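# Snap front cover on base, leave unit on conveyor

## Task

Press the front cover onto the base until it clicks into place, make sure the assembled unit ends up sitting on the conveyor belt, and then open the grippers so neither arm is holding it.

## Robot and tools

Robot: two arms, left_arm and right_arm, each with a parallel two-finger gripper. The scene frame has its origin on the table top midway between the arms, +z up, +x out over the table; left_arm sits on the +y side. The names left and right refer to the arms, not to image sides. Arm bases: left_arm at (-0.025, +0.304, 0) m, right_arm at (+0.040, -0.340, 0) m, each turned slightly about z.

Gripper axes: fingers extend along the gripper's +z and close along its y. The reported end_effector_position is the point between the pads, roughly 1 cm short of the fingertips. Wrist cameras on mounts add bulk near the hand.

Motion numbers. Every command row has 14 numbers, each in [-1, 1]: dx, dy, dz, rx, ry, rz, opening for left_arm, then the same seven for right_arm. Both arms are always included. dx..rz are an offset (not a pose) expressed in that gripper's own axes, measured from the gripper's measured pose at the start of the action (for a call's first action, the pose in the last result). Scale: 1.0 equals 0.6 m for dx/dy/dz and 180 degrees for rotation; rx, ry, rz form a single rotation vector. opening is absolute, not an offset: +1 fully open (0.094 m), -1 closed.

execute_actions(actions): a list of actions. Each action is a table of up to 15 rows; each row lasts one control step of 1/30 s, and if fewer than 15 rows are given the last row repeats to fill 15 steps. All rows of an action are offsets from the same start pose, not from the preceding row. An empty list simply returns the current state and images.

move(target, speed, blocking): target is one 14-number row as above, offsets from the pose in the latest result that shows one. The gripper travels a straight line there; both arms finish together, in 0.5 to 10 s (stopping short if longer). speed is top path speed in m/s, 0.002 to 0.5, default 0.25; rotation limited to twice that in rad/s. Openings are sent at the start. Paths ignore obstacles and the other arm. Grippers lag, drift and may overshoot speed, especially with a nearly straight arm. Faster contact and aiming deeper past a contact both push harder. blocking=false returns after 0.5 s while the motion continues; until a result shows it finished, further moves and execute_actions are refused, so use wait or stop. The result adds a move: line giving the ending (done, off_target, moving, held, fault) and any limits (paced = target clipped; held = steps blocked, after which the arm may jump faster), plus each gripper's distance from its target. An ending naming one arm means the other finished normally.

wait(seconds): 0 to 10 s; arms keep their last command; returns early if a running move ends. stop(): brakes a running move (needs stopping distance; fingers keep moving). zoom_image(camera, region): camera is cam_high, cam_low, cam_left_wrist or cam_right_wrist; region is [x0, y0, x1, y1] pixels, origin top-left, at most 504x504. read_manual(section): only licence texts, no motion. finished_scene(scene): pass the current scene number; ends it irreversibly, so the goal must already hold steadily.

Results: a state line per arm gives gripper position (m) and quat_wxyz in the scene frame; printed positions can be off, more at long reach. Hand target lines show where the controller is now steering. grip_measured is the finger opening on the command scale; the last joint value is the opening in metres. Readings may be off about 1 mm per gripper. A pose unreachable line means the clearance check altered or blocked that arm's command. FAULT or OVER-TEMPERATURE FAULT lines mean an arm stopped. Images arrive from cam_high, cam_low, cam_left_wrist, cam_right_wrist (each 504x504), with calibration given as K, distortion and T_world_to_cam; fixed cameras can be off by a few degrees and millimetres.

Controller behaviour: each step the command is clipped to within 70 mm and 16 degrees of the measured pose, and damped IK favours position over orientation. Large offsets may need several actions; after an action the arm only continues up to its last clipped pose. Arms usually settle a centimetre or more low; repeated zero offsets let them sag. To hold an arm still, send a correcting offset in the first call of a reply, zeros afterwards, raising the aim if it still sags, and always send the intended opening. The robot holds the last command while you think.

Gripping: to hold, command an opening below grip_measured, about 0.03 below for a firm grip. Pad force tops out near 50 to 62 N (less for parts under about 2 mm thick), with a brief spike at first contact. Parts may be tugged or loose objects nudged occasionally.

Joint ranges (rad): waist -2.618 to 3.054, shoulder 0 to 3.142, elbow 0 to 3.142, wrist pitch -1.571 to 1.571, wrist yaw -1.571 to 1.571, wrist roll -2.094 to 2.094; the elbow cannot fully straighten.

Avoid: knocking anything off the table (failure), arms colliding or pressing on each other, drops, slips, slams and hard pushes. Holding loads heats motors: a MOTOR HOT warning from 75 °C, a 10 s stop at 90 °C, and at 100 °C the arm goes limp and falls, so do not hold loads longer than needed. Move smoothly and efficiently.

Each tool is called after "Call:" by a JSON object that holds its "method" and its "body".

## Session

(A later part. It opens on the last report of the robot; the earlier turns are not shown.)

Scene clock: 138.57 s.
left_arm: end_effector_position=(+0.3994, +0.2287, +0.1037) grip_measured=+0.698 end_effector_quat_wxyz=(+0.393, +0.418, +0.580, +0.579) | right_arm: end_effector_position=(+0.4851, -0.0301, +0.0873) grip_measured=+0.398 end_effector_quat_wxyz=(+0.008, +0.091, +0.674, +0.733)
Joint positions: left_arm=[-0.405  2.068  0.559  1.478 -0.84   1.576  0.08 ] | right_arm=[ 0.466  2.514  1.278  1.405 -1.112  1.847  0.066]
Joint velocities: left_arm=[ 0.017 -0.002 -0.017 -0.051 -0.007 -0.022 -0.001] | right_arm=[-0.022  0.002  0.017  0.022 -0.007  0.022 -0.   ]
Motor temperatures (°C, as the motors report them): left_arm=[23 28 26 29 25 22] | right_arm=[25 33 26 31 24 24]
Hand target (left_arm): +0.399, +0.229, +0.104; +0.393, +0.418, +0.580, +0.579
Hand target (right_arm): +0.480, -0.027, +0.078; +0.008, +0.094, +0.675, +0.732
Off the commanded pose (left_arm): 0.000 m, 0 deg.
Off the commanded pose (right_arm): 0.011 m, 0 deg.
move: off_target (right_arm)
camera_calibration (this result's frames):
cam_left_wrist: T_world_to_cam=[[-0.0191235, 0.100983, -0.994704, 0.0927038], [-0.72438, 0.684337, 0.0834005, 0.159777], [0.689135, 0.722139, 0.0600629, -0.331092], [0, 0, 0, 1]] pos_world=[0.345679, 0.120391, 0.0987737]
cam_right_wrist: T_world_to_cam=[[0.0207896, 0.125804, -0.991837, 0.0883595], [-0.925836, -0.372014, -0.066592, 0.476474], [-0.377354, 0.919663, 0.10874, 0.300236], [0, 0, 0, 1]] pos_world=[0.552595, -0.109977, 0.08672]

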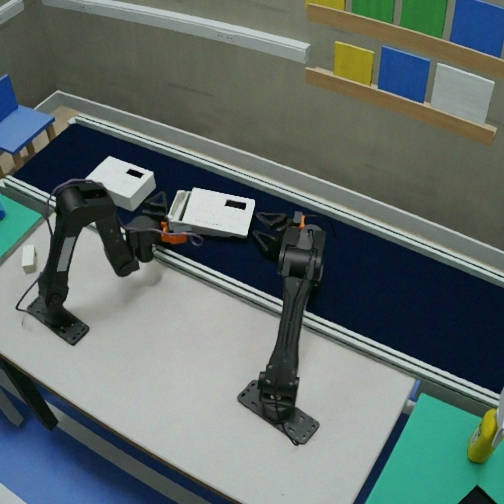

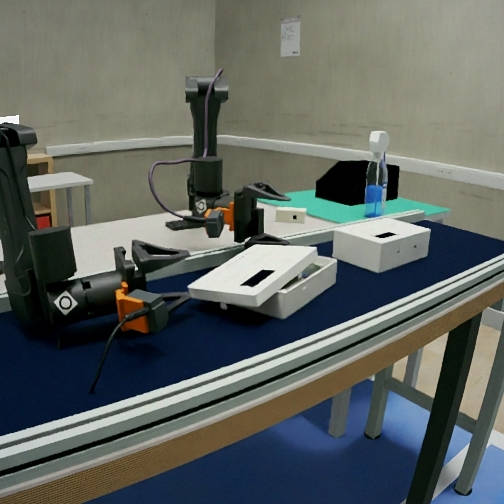

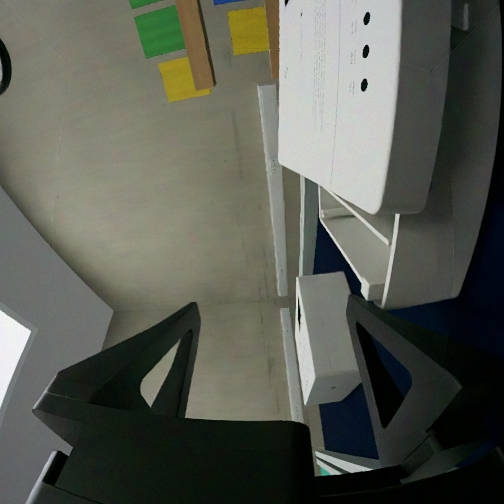

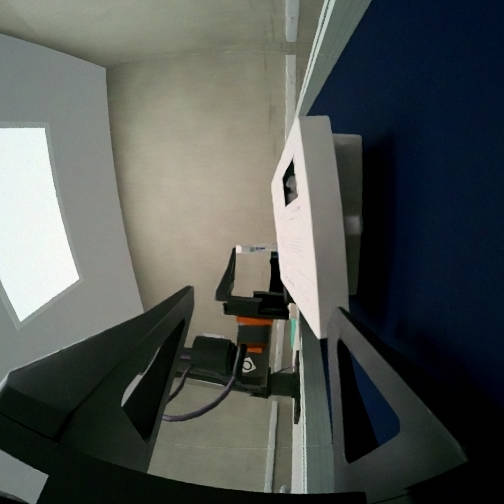

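Call:
{"method": "move", "body": {"target": [0,0,0,0,0,0,0.7, 0,-0.015,0,0,0,0,0.95]}}

Call:
{"method": "move", "body": {"target": [0,0,0,0,0,0,0.7, 0,-0.015,0.075,0,0,0,0.95], "speed": 0.04}}

Scene clock: 139.47 s.
left_arm: end_effector_position=(+0.3994, +0.2287, +0.1037) grip_measured=+0.698 end_effector_quat_wxyz=(+0.392, +0.419, +0.579, +0.579) | right_arm: end_effector_position=(+0.4839, -0.0304, +0.0975) grip_measured=+0.948 end_effector_quat_wxyz=(+0.024, +0.072, +0.668, +0.741)
Joint positions: left_arm=[-0.405  2.068  0.559  1.478 -0.84   1.578  0.08 ] | right_arm=[ 0.466  2.507  1.278  1.452 -1.112  1.846  0.092]
Joint velocities: left_arm=[ 0.002  0.007 -0.012  0.022 -0.11   0.022 -0.001] | right_arm=[-0.002 -0.007  0.002 -0.022  0.022 -0.037  0.   ]
Motor temperatures (°C, as the motors report them): left_arm=[23 28 26 29 25 22] | right_arm=[25 33 25 31 24 24]
Hand target (left_arm): +0.399, +0.229, +0.104; +0.393, +0.418, +0.580, +0.579
Hand target (right_arm): +0.483, -0.030, +0.079; +0.008, +0.091, +0.674, +0.733
Off the commanded pose (left_arm): 0.000 m, 0 deg.
Off the commanded pose (right_arm): 0.019 m, 3 deg.
move: off_target (right_arm)
camera_calibration (this result's frames):
cam_left_wrist: T_world_to_cam=[[-0.0196404, 0.102409, -0.994549, 0.092568], [-0.724314, 0.684241, 0.0847601, 0.159632], [0.689191, 0.72203, 0.0607372, -0.331159], [0, 0, 0, 1]] pos_world=[0.345673, 0.1204, 0.0986466]
cam_right_wrist: T_world_to_cam=[[0.0715228, 0.141692, -0.987324, 0.0740569], [-0.920923, -0.370833, -0.119932, 0.478798], [-0.383125, 0.917827, 0.103965, 0.302198], [0, 0, 0, 1]] pos_world=[0.551419, -0.110304, 0.0991231]

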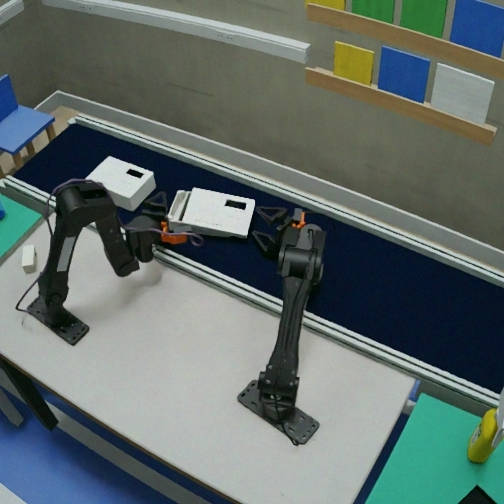

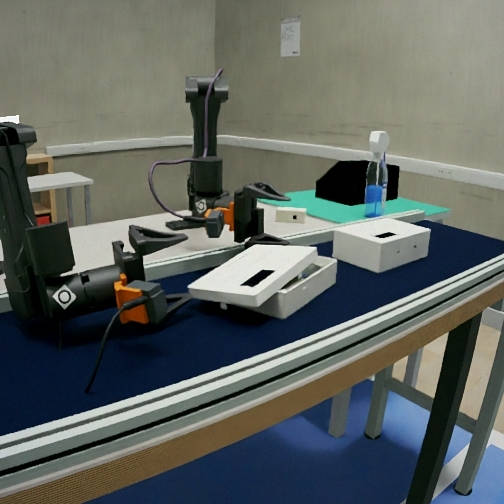

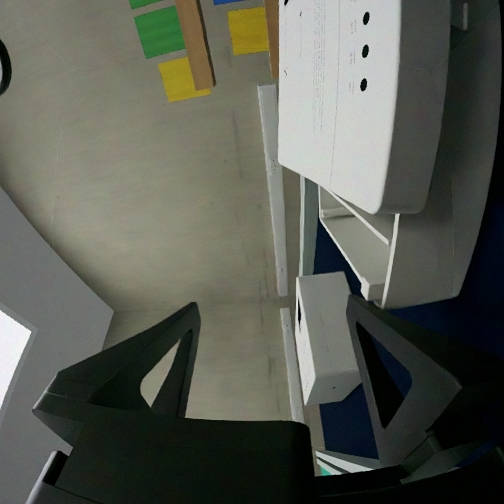

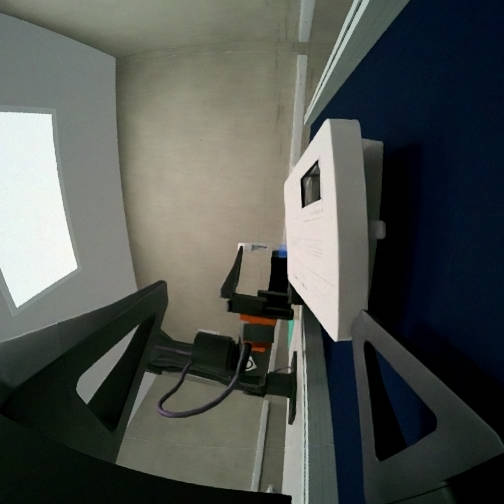

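Scene clock: 140.93 s.
left_arm: end_effector_position=(+0.3990, +0.2299, +0.1037) grip_measured=+0.698 end_effector_quat_wxyz=(+0.388, +0.418, +0.579, +0.582) | right_arm: end_effector_position=(+0.4897, +0.0025, +0.0995) grip_measured=+0.948 end_effector_quat_wxyz=(+0.030, +0.074, +0.664, +0.744)
Joint positions: left_arm=[-0.405  2.068  0.559  1.478 -0.847  1.584  0.08 ] | right_arm=[ 0.534  2.535  1.356  1.391 -1.034  1.825  0.092]
Joint velocities: left_arm=[-0.002  0.012 -0.012  0.007 -0.022  0.051  0.001] | right_arm=[-0.017 -0.002 -0.002  0.037 -0.022  0.022 -0.001]
Motor temperatures (°C, as the motors report them): left_arm=[23 28 26 29 25 22] | right_arm=[25 32 26 31 24 24]
Hand target (left_arm): +0.399, +0.229, +0.104; +0.392, +0.419, +0.579, +0.579
Hand target (right_arm): +0.488, +0.015, +0.093; +0.024, +0.072, +0.667, +0.741
Off the commanded pose (left_arm): 0.001 m, 1 deg.
Off the commanded pose (right_arm): 0.014 m, 1 deg.
move: off_target (right_arm)
camera_calibration (this result's frames):
cam_left_wrist: T_world_to_cam=[[-0.0225135, 0.10851, -0.99384, 0.092136], [-0.728969, 0.678526, 0.0905962, 0.161042], [0.684177, 0.726518, 0.0638242, -0.331079], [0, 0, 0, 1]] pos_world=[0.345986, 0.121266, 0.0981095]
cam_right_wrist: T_world_to_cam=[[0.0780751, 0.149699, -0.985644, 0.0675136], [-0.924489, -0.359156, -0.127779, 0.499093], [-0.373128, 0.921193, 0.110353, 0.268419], [0, 0, 0, 1]] pos_world=[0.556289, -0.0781201, 0.100697]

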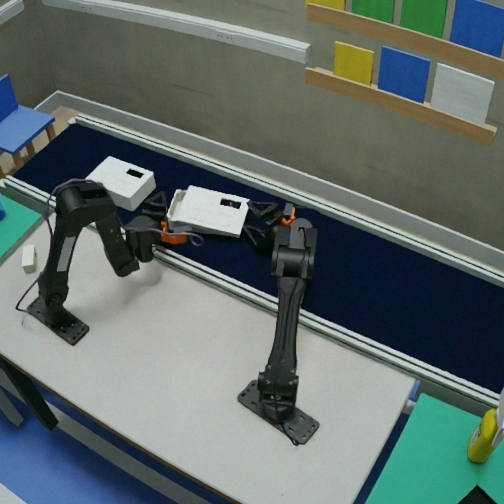

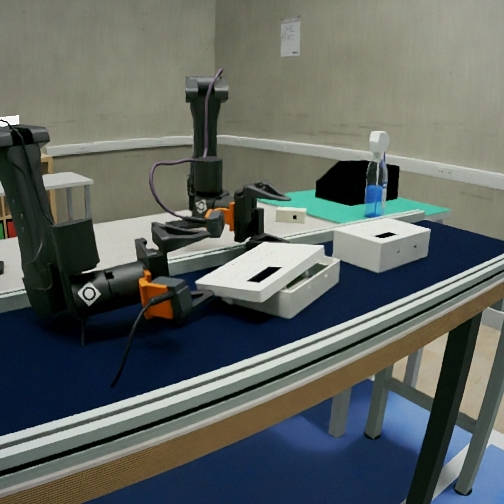

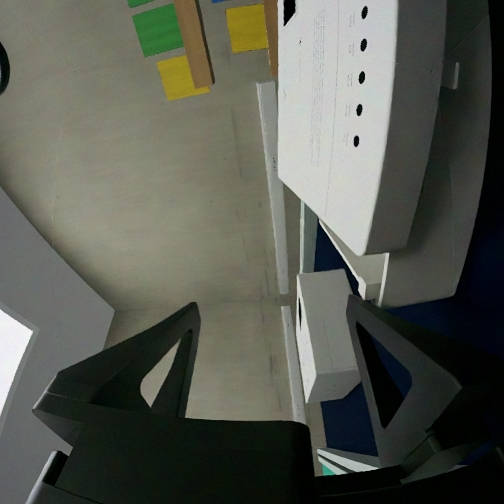

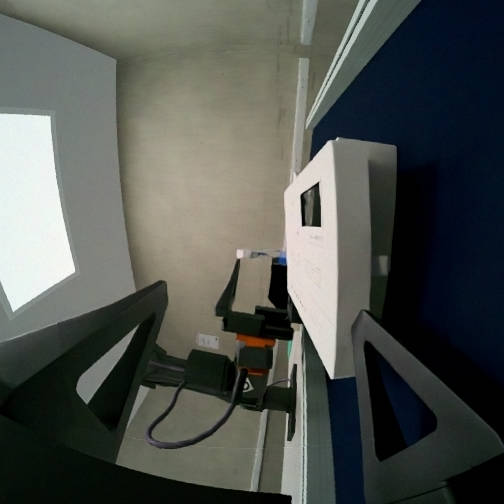

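Call:
{"method": "move", "body": {"target": [0,0,0,0,0,0,0.7, 0,-0.01,0.045,0,0,0,0.95], "speed": 0.03}}

Scene clock: 142.30 s.
left_arm: end_effector_position=(+0.3982, +0.2321, +0.1037) grip_measured=+0.698 end_effector_quat_wxyz=(+0.382, +0.417, +0.580, +0.586) | right_arm: end_effector_position=(+0.4951, +0.0165, +0.1003) grip_measured=+0.948 end_effector_quat_wxyz=(+0.035, +0.081, +0.661, +0.745)
Joint positions: left_arm=[-0.405  2.068  0.559  1.478 -0.86   1.592  0.08 ] | right_arm=[ 0.561  2.553  1.4    1.36  -0.991  1.82   0.092]
Joint velocities: left_arm=[-0.007 -0.002 -0.007  0.066  0.066 -0.051  0.001] | right_arm=[-0.007  0.002  0.002 -0.081 -0.007 -0.022 -0.001]
Motor temperatures (°C, as the motors report them): left_arm=[23 28 26 29 25 22] | right_arm=[25 32 26 31 24 24]
Hand target (left_arm): +0.399, +0.230, +0.104; +0.388, +0.418, +0.579, +0.582
Hand target (right_arm): +0.492, +0.029, +0.096; +0.030, +0.075, +0.664, +0.744
Off the commanded pose (left_arm): 0.002 m, 1 deg.
Off the commanded pose (right_arm): 0.014 m, 1 deg.
move: off_target (right_arm)
camera_calibration (this result's frames):
cam_left_wrist: T_world_to_cam=[[-0.0265861, 0.115995, -0.992894, 0.0917247], [-0.737336, 0.668405, 0.0978298, 0.163903], [0.675003, 0.734697, 0.0677571, -0.330744], [0, 0, 0, 1]] pos_world=[0.346543, 0.122803, 0.0974485]
cam_right_wrist: T_world_to_cam=[[0.0773229, 0.154447, -0.984971, 0.0660578], [-0.930356, -0.343972, -0.126972, 0.5118], [-0.358413, 0.926191, 0.117094, 0.249453], [0, 0, 0, 1]] pos_world=[0.560455, -0.065199, 0.10084]

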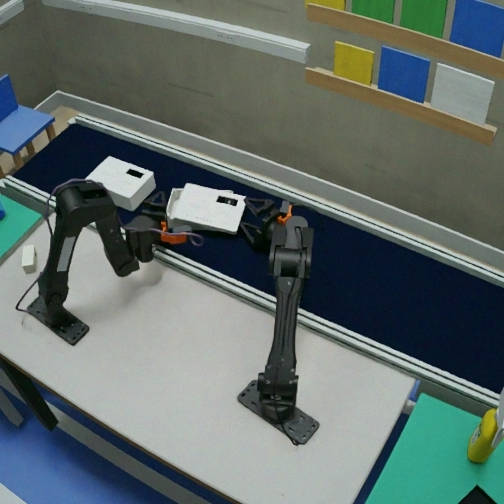

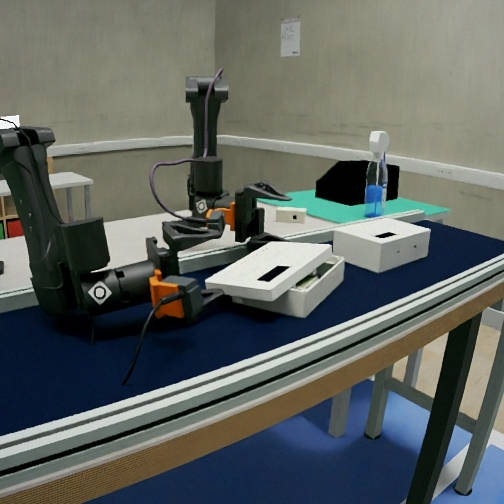

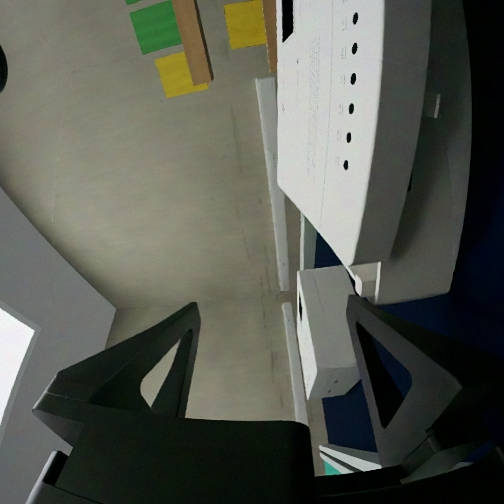

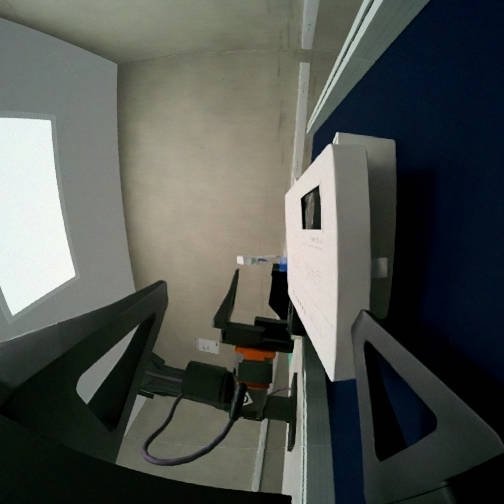

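Call:
{"method": "move", "body": {"target": [0,0,-0.08,0,0,0,0.7, 0,0.0,-0.06,0,0,0,0.95]}}

Call:
{"method": "move", "body": {"target": [-0.2,0.02,0,0.14,0,0,0.5, 0,0.0,0,0,0,0,0.95]}}

Scene clock: 143.50 s.
left_arm: end_effector_position=(+0.3585, +0.2120, +0.1003) grip_measured=+0.698 end_effector_quat_wxyz=(+0.376, +0.428, +0.576, +0.586) | right_arm: end_effector_position=(+0.4943, -0.0149, +0.0998) grip_measured=+0.948 end_effector_quat_wxyz=(+0.046, +0.076, +0.657, +0.749)
Joint positions: left_arm=[-0.538  2.033  0.457  1.521 -0.983  1.594  0.08 ] | right_arm=[ 0.499  2.542  1.336  1.457 -1.041  1.842  0.092]
Joint velocities: left_arm=[-0.007 -0.007  0.012  0.037 -0.081 -0.022 -0.001] | right_arm=[ 0.012 -0.017  0.012 -0.037 -0.051  0.022 -0.001]
Motor temperatures (°C, as the motors report them): left_arm=[23 28 26 29 25 22] | right_arm=[25 32 26 31 24 24]
Hand target (left_arm): +0.354, +0.214, +0.105; +0.382, +0.417, +0.580, +0.586
Hand target (right_arm): +0.490, -0.019, +0.096; +0.035, +0.081, +0.661, +0.745
Off the commanded pose (left_arm): 0.007 m, 2 deg.
Off the commanded pose (right_arm): 0.007 m, 2 deg.
move: done
camera_calibration (this result's frames):
cam_left_wrist: T_world_to_cam=[[-0.0424836, 0.13456, -0.989994, 0.091078], [-0.728928, 0.673483, 0.12282, 0.141831], [0.683271, 0.726852, 0.0694722, -0.290434], [0, 0, 0, 1]] pos_world=[0.305699, 0.103326, 0.092924]
cam_right_wrist: T_world_to_cam=[[0.101568, 0.161958, -0.981557, 0.0582055], [-0.930604, -0.333297, -0.15129, 0.50292], [-0.351653, 0.928807, 0.116866, 0.275002], [0, 0, 0, 1]] pos_world=[0.558813, -0.0972293, 0.10108]

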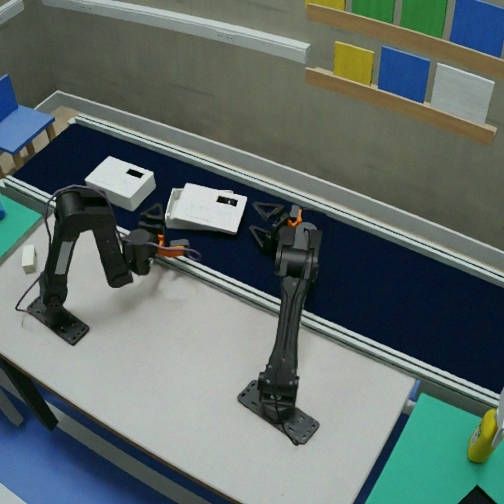

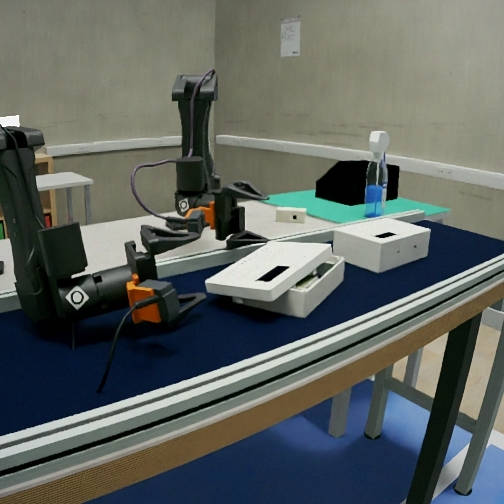

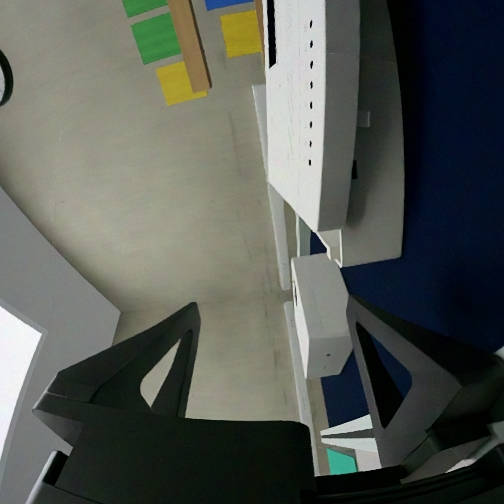

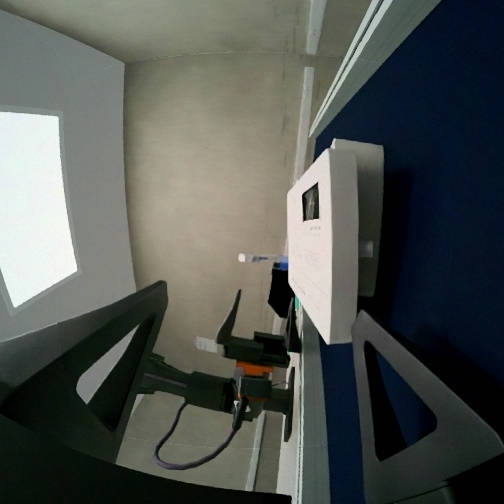

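Scene clock: 145.27 s.
left_arm: end_effector_position=(+0.4019, +0.1033, +0.1000) grip_measured=+0.503 end_effector_quat_wxyz=(+0.270, +0.499, +0.690, +0.449) | right_arm: end_effector_position=(+0.4943, -0.0149, +0.0998) grip_measured=+0.948 end_effector_quat_wxyz=(+0.046, +0.076, +0.657, +0.749)
Joint positions: left_arm=[-0.67   1.971  1.206 -0.135 -0.957  0.856  0.071] | right_arm=[ 0.499  2.542  1.336  1.457 -1.041  1.842  0.092]
Joint velocities: left_arm=[ 0.007  0.007 -0.007 -0.095 -0.007 -0.007 -0.001] | right_arm=[-0.007 -0.017  0.017 -0.022  0.081 -0.037 -0.   ]
Motor temperatures (°C, as the motors report them): left_arm=[23 28 26 29 25 22] | right_arm=[25 32 26 31 24 24]
Hand target (left_arm): +0.403, +0.099, +0.100; +0.271, +0.498, +0.694, +0.443
Hand target (right_arm): +0.494, -0.015, +0.100; +0.046, +0.076, +0.657, +0.749
Off the commanded pose (left_arm): 0.006 m, 0 deg.
Off the commanded pose (right_arm): 0.000 m, 0 deg.
move: done
camera_calibration (this result's frames):
cam_left_wrist: T_world_to_cam=[[-0.439866, -0.0174048, -0.897895, 0.273459], [-0.663541, 0.680034, 0.311877, 0.200845], [0.605171, 0.732974, -0.310673, -0.172296], [0, 0, 0, 1]] pos_world=[0.357822, -0.00553346, 0.129371]
cam_right_wrist: T_world_to_cam=[[0.101921, 0.162083, -0.981499, 0.0580877], [-0.93055, -0.333278, -0.151667, 0.502925], [-0.351695, 0.928792, 0.116858, 0.275017], [0, 0, 0, 1]] pos_world=[0.558798, -0.0972345, 0.101152]

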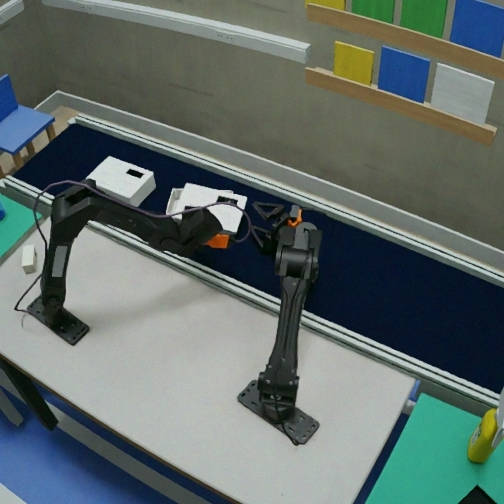

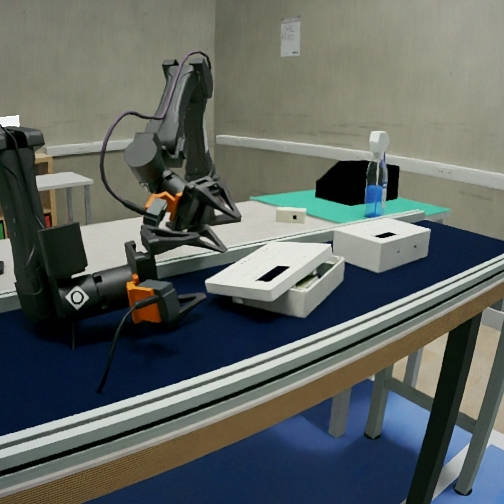

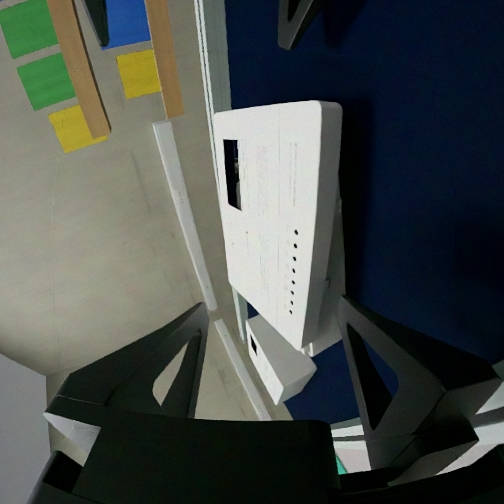

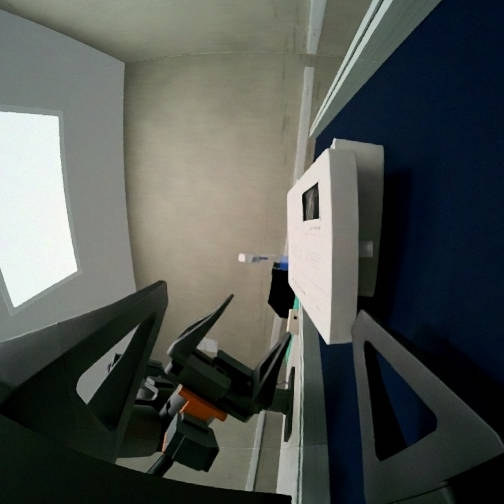

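Call:
{"method": "move", "body": {"target": [-0.03,-0.03,0.07,0,0,0,0.5, 0,0.0,0,0,0,0,0.95], "speed": 0.04}}

Scene clock: 146.87 s.
left_arm: end_effector_position=(+0.4260, +0.1027, +0.0589) grip_measured=+0.503 end_effector_quat_wxyz=(+0.259, +0.509, +0.686, +0.452) | right_arm: end_effector_position=(+0.4943, -0.0149, +0.0998) grip_measured=+0.948 end_effector_quat_wxyz=(+0.046, +0.076, +0.657, +0.749)
Joint positions: left_arm=[-0.63   2.116  1.24  -0.001 -0.932  0.921  0.071] | right_arm=[ 0.499  2.542  1.336  1.457 -1.041  1.842  0.092]
Joint velocities: left_arm=[ 0.017  0.007  0.012  0.051 -0.037 -0.066  0.   ] | right_arm=[-0.007 -0.002 -0.022  0.037 -0.007 -0.037 -0.   ]
Motor temperatures (°C, as the motors report them): left_arm=[23 29 26 29 25 22] | right_arm=[25 32 26 31 24 24]
Hand target (left_arm): +0.434, +0.101, +0.064; +0.270, +0.499, +0.690, +0.449
Hand target (right_arm): +0.494, -0.015, +0.100; +0.046, +0.076, +0.657, +0.749
Off the commanded pose (left_arm): 0.010 m, 2 deg.
Off the commanded pose (right_arm): 0.000 m, 0 deg.
move: done
camera_calibration (this result's frames):
cam_left_wrist: T_world_to_cam=[[-0.456659, 0.0064097, -0.889619, 0.251328], [-0.653768, 0.675776, 0.340461, 0.224686], [0.603365, 0.737079, -0.304409, -0.19926], [0, 0, 0, 1]] pos_world=[0.381891, -0.00657795, 0.0864322]
cam_right_wrist: T_world_to_cam=[[0.101921, 0.162083, -0.981499, 0.0580877], [-0.93055, -0.333278, -0.151667, 0.502925], [-0.351695, 0.928792, 0.116858, 0.275017], [0, 0, 0, 1]] pos_world=[0.558798, -0.0972345, 0.101152]

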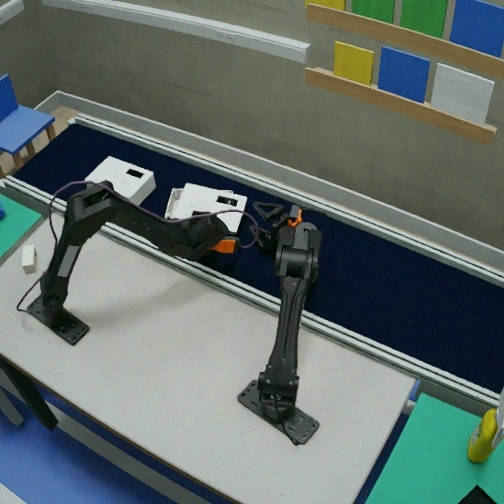

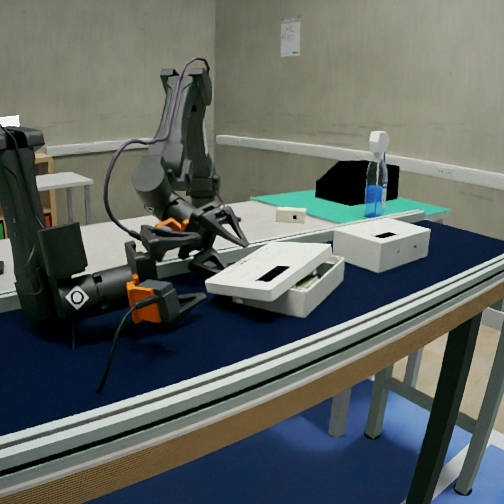

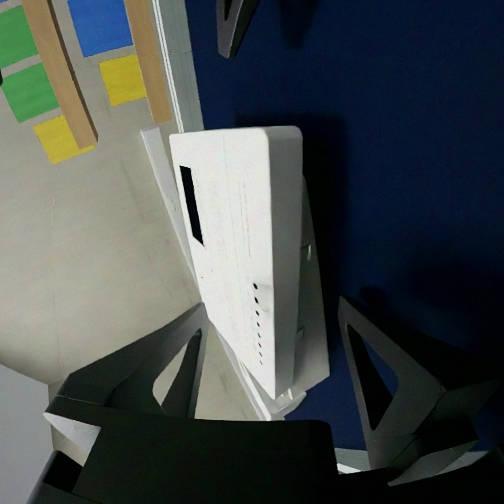

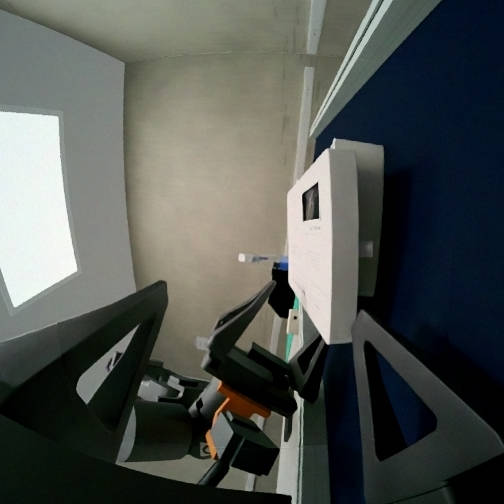

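Call:
{"method": "move", "body": {"target": [0,0.02,0.04,0,0,0,0.5, 0,0.0,0,0,0,0,0.95], "speed": 0.03}}

Call:
{"method": "move", "body": {"target": [0,0,0,0,0,0,-1, 0,0.0,0,0,0,0,0.95]}}

Scene clock: 148.20 s.
left_arm: end_effector_position=(+0.4435, +0.1140, +0.0565) grip_measured=+0.503 end_effector_quat_wxyz=(+0.250, +0.515, +0.682, +0.454) | right_arm: end_effector_position=(+0.4943, -0.0149, +0.0998) grip_measured=+0.948 end_effector_quat_wxyz=(+0.046, +0.076, +0.657, +0.749)
Joint positions: left_arm=[-0.582  2.141  1.266  0.033 -0.904  0.991  0.071] | right_arm=[ 0.499  2.542  1.336  1.457 -1.041  1.842  0.092]
Joint velocities: left_arm=[ 0.002  0.017 -0.002  0.022 -0.022  0.007  0.   ] | right_arm=[-0.002 -0.002 -0.007  0.051  0.051 -0.051  0.001]
Motor temperatures (°C, as the motors report them): left_arm=[23 29 26 29 25 22] | right_arm=[25 32 26 31 24 24]
Hand target (left_arm): +0.451, +0.113, +0.059; +0.259, +0.509, +0.685, +0.452
Hand target (right_arm): +0.494, -0.015, +0.100; +0.046, +0.076, +0.657, +0.749
Off the commanded pose (left_arm): 0.008 m, 1 deg.
Off the commanded pose (right_arm): 0.000 m, 0 deg.
move: done
camera_calibration (this result's frames):
cam_left_wrist: T_world_to_cam=[[-0.467613, 0.0243334, -0.883598, 0.259548], [-0.64738, 0.671204, 0.361087, 0.225768], [0.601862, 0.740873, -0.298111, -0.218936], [0, 0, 0, 1]] pos_world=[0.399294, 0.00435174, 0.0825468]
cam_right_wrist: T_world_to_cam=[[0.101921, 0.162083, -0.981499, 0.0580877], [-0.93055, -0.333278, -0.151667, 0.502925], [-0.351695, 0.928792, 0.116858, 0.275017], [0, 0, 0, 1]] pos_world=[0.558798, -0.0972345, 0.101152]

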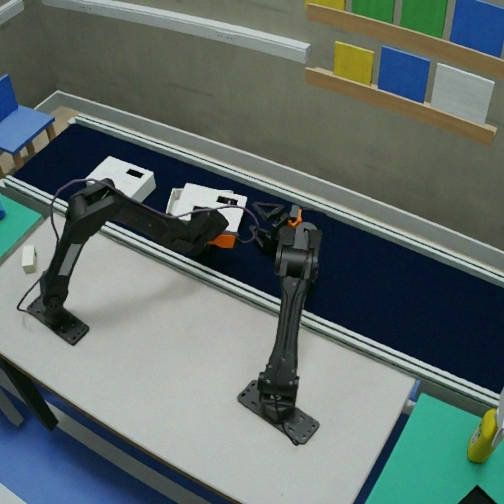

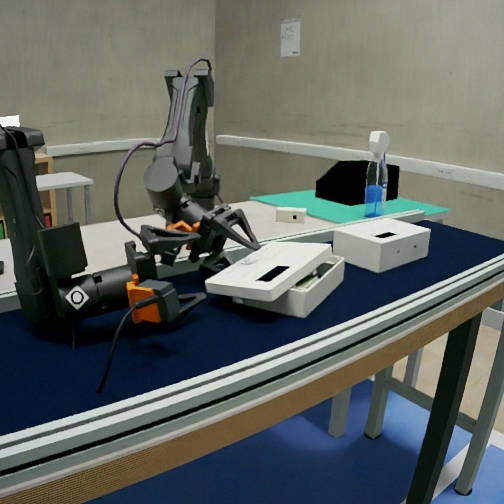

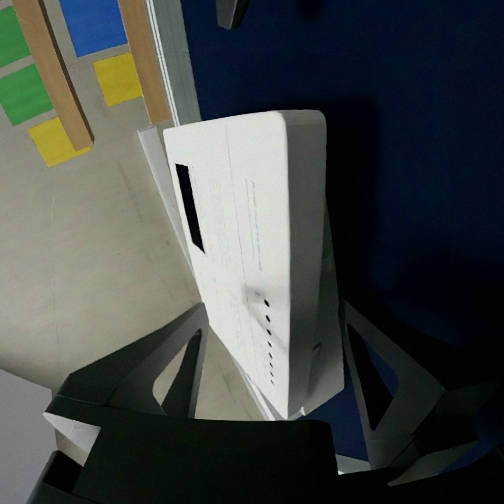

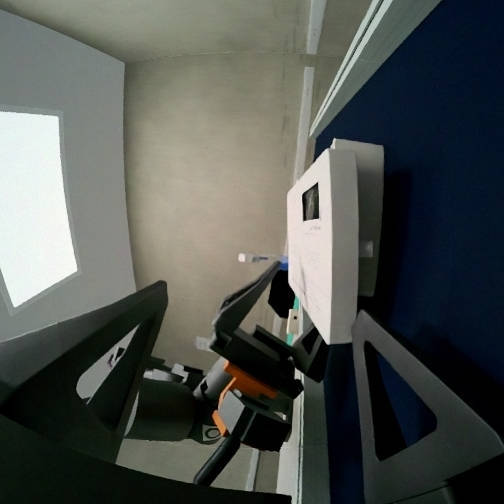

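Scene clock: 148.70 s.
left_arm: end_effector_position=(+0.4511, +0.1138, +0.0877) grip_measured=-0.598 end_effector_quat_wxyz=(+0.285, +0.475, +0.684, +0.475) | right_arm: end_effector_position=(+0.4943, -0.0149, +0.0998) grip_measured=+0.948 end_effector_quat_wxyz=(+0.046, +0.076, +0.657, +0.749)
Joint positions: left_arm=[-0.585  2.109  1.275  0.093 -0.961  0.994  0.019] | right_arm=[ 0.499  2.542  1.336  1.457 -1.041  1.842  0.092]
Joint velocities: left_arm=[-0.007  0.007  0.007 -0.081  0.022 -0.037 -0.001] | right_arm=[-0.027 -0.007 -0.007  0.007  0.022 -0.037 -0.001]
Motor temperatures (°C, as the motors report them): left_arm=[23 29 26 29 25 22] | right_arm=[25 32 26 31 24 24]
Hand target (left_arm): +0.442, +0.115, +0.057; +0.251, +0.514, +0.683, +0.455
Hand target (right_arm): +0.494, -0.015, +0.100; +0.046, +0.076, +0.657, +0.749
Off the commanded pose (left_arm): 0.032 m, 6 deg.
Off the commanded pose (right_arm): 0.000 m, 0 deg.
move: off_target (left_arm)
camera_calibration (this result's frames):
cam_left_wrist: T_world_to_cam=[[-0.3739, -0.0171101, -0.927311, 0.25697], [-0.704048, 0.656091, 0.271772, 0.254672], [0.603751, 0.754487, -0.257359, -0.22002], [0, 0, 0, 1]] pos_world=[0.40822, 0.00331099, 0.112455]
cam_right_wrist: T_world_to_cam=[[0.101921, 0.162083, -0.981499, 0.0580877], [-0.93055, -0.333278, -0.151667, 0.502925], [-0.351695, 0.928792, 0.116858, 0.275017], [0, 0, 0, 1]] pos_world=[0.558798, -0.0972345, 0.101152]

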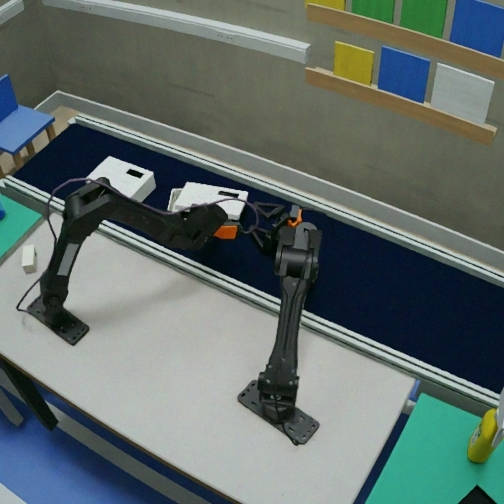

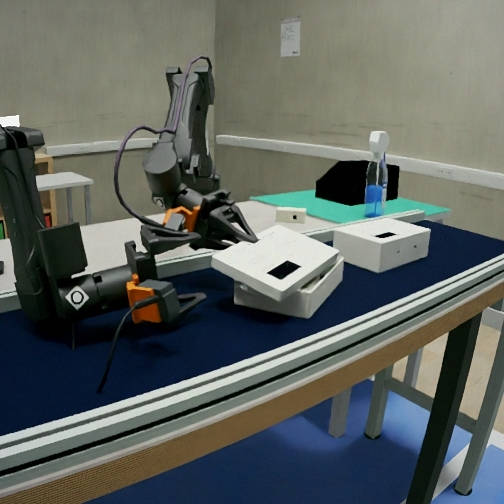

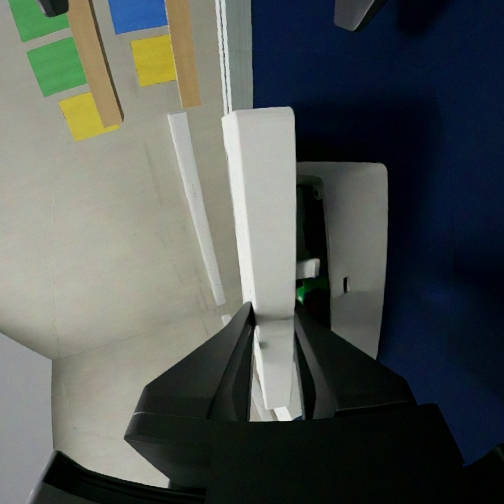

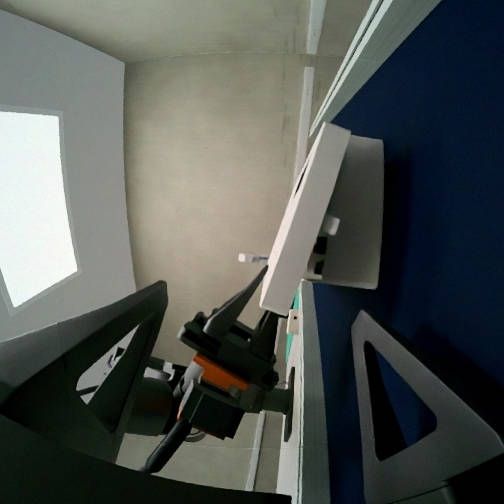

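Call:
{"method": "execute_actions", "body": {"actions": []}}

Scene clock: 149.17 s.
left_arm: end_effector_position=(+0.4511, +0.1138, +0.0877) grip_measured=-0.598 end_effector_quat_wxyz=(+0.285, +0.475, +0.684, +0.475) | right_arm: end_effector_position=(+0.4943, -0.0149, +0.0998) grip_measured=+0.948 end_effector_quat_wxyz=(+0.046, +0.076, +0.657, +0.749)
Joint positions: left_arm=[-0.585  2.109  1.275  0.093 -0.961  0.994  0.019] | right_arm=[ 0.499  2.542  1.336  1.457 -1.041  1.842  0.092]
Joint velocities: left_arm=[ 0.002 -0.017  0.027 -0.037 -0.037  0.066  0.   ] | right_arm=[-0.012  0.007  0.012  0.007 -0.022  0.037 -0.001]
Motor temperatures (°C, as the motors report them): left_arm=[23 29 26 29 25 22] | right_arm=[25 32 26 31 24 24]
Hand target (left_arm): +0.442, +0.115, +0.057; +0.251, +0.514, +0.683, +0.455
Hand target (right_arm): +0.494, -0.015, +0.100; +0.046, +0.076, +0.657, +0.749
Off the commanded pose (left_arm): 0.032 m, 6 deg.
Off the commanded pose (right_arm): 0.000 m, 0 deg.
camera_calibration (this result's frames):
cam_left_wrist: T_world_to_cam=[[-0.3739, -0.0171101, -0.927311, 0.25697], [-0.704048, 0.656091, 0.271772, 0.254672], [0.603751, 0.754487, -0.257359, -0.22002], [0, 0, 0, 1]] pos_world=[0.40822, 0.00331099, 0.112455]
cam_right_wrist: T_world_to_cam=[[0.101921, 0.162083, -0.981499, 0.0580877], [-0.93055, -0.333278, -0.151667, 0.502925], [-0.351695, 0.928792, 0.116858, 0.275017], [0, 0, 0, 1]] pos_world=[0.558798, -0.0972345, 0.101152]

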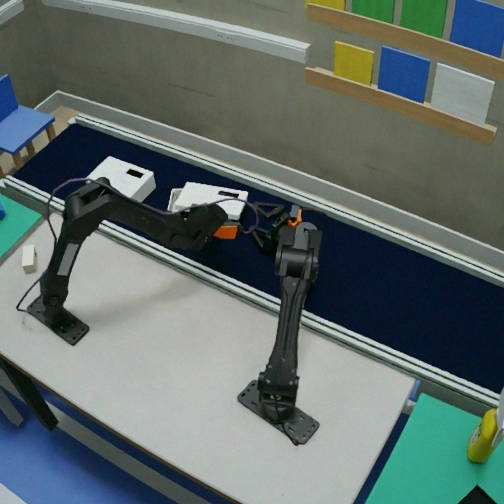

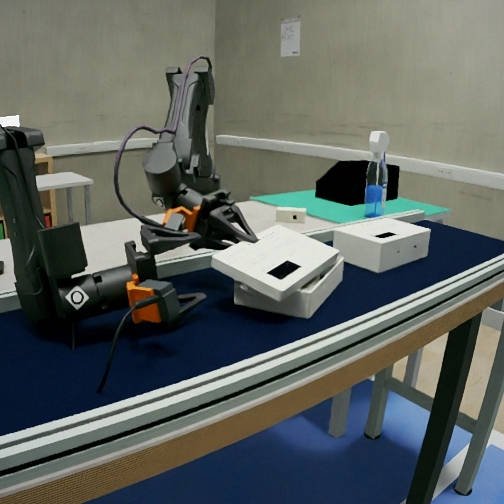

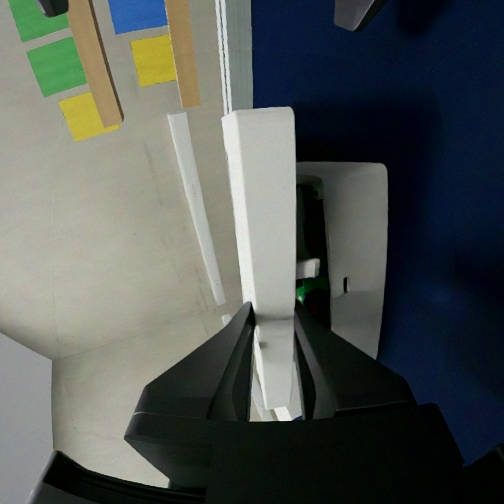

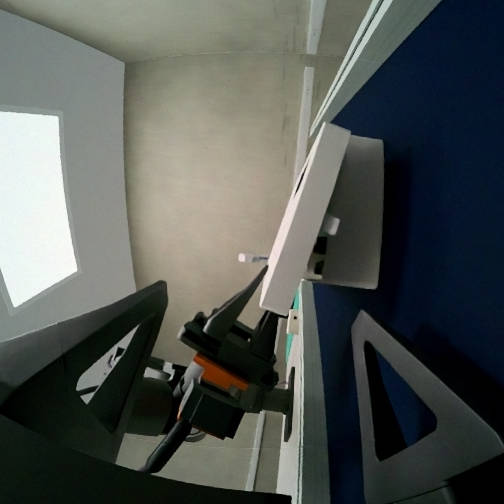

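Call:
{"method": "move", "body": {"target": [0,0.05,0,-0.12,0,0,-1, 0,0,0,0,0,0,0.95], "speed": 0.05}}

Scene clock: 153.60 s.
left_arm: end_effector_position=(+0.4647, +0.1139, +0.1172) grip_measured=-0.640 end_effector_quat_wxyz=(+0.368, +0.424, +0.576, +0.594) | right_arm: end_effector_position=(+0.4943, -0.0149, +0.0998) grip_measured=+0.948 end_effector_quat_wxyz=(+0.046, +0.076, +0.657, +0.749)
Joint positions: left_arm=[-0.585  2.256  1.112  1.096 -1.051  1.609  0.017] | right_arm=[ 0.499  2.542  1.336  1.457 -1.041  1.842  0.092]
Joint velocities: left_arm=[ 0.012 -0.002 -0.007  0.007  0.007  0.066  0.   ] | right_arm=[0.002 0.007 0.007 0.022 0.081 0.022 0.   ]
Motor temperatures (°C, as the motors report them): left_arm=[23 29 26 29 25 22] | right_arm=[25 33 25 31 24 24]
Hand target (left_arm): +0.462, +0.117, +0.117; +0.370, +0.414, +0.579, +0.596
Hand target (right_arm): +0.494, -0.015, +0.100; +0.046, +0.076, +0.657, +0.749
Off the commanded pose (left_arm): 0.004 m, 2 deg.
Off the commanded pose (right_arm): 0.000 m, 0 deg.
move: done
camera_calibration (this result's frames):
cam_left_wrist: T_world_to_cam=[[-0.0430425, 0.146097, -0.988333, 0.12427], [-0.742078, 0.657678, 0.129537, 0.2903], [0.66893, 0.738996, 0.0801069, -0.288812], [0, 0, 0, 1]] pos_world=[0.413969, 0.00435131, 0.108352]
cam_right_wrist: T_world_to_cam=[[0.101921, 0.162083, -0.981499, 0.0580877], [-0.93055, -0.333278, -0.151667, 0.502925], [-0.351695, 0.928792, 0.116858, 0.275017], [0, 0, 0, 1]] pos_world=[0.558798, -0.0972345, 0.101152]

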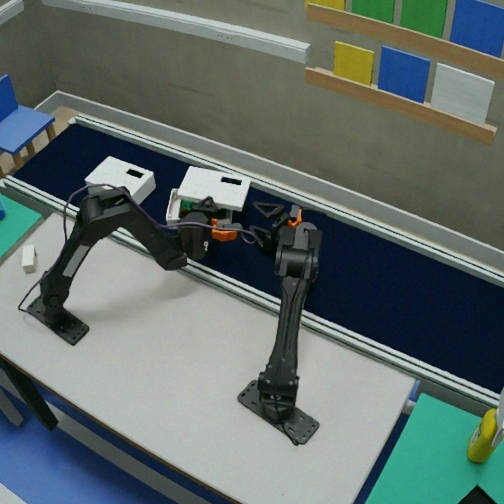

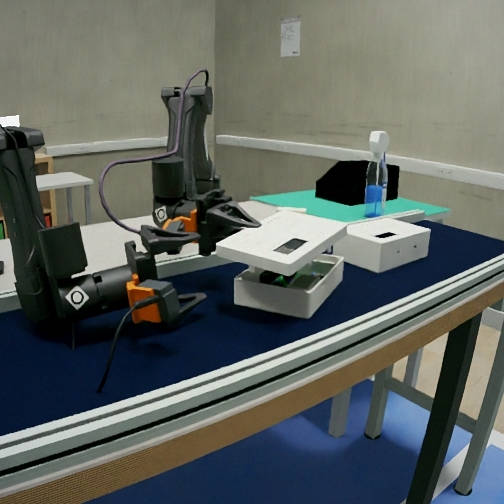

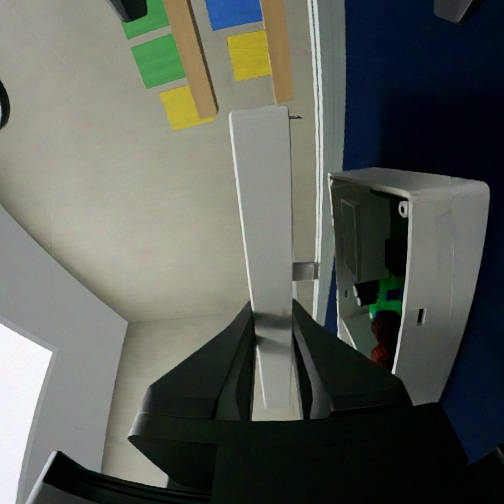

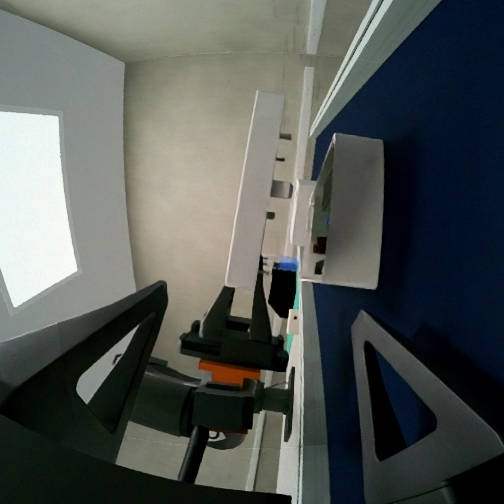

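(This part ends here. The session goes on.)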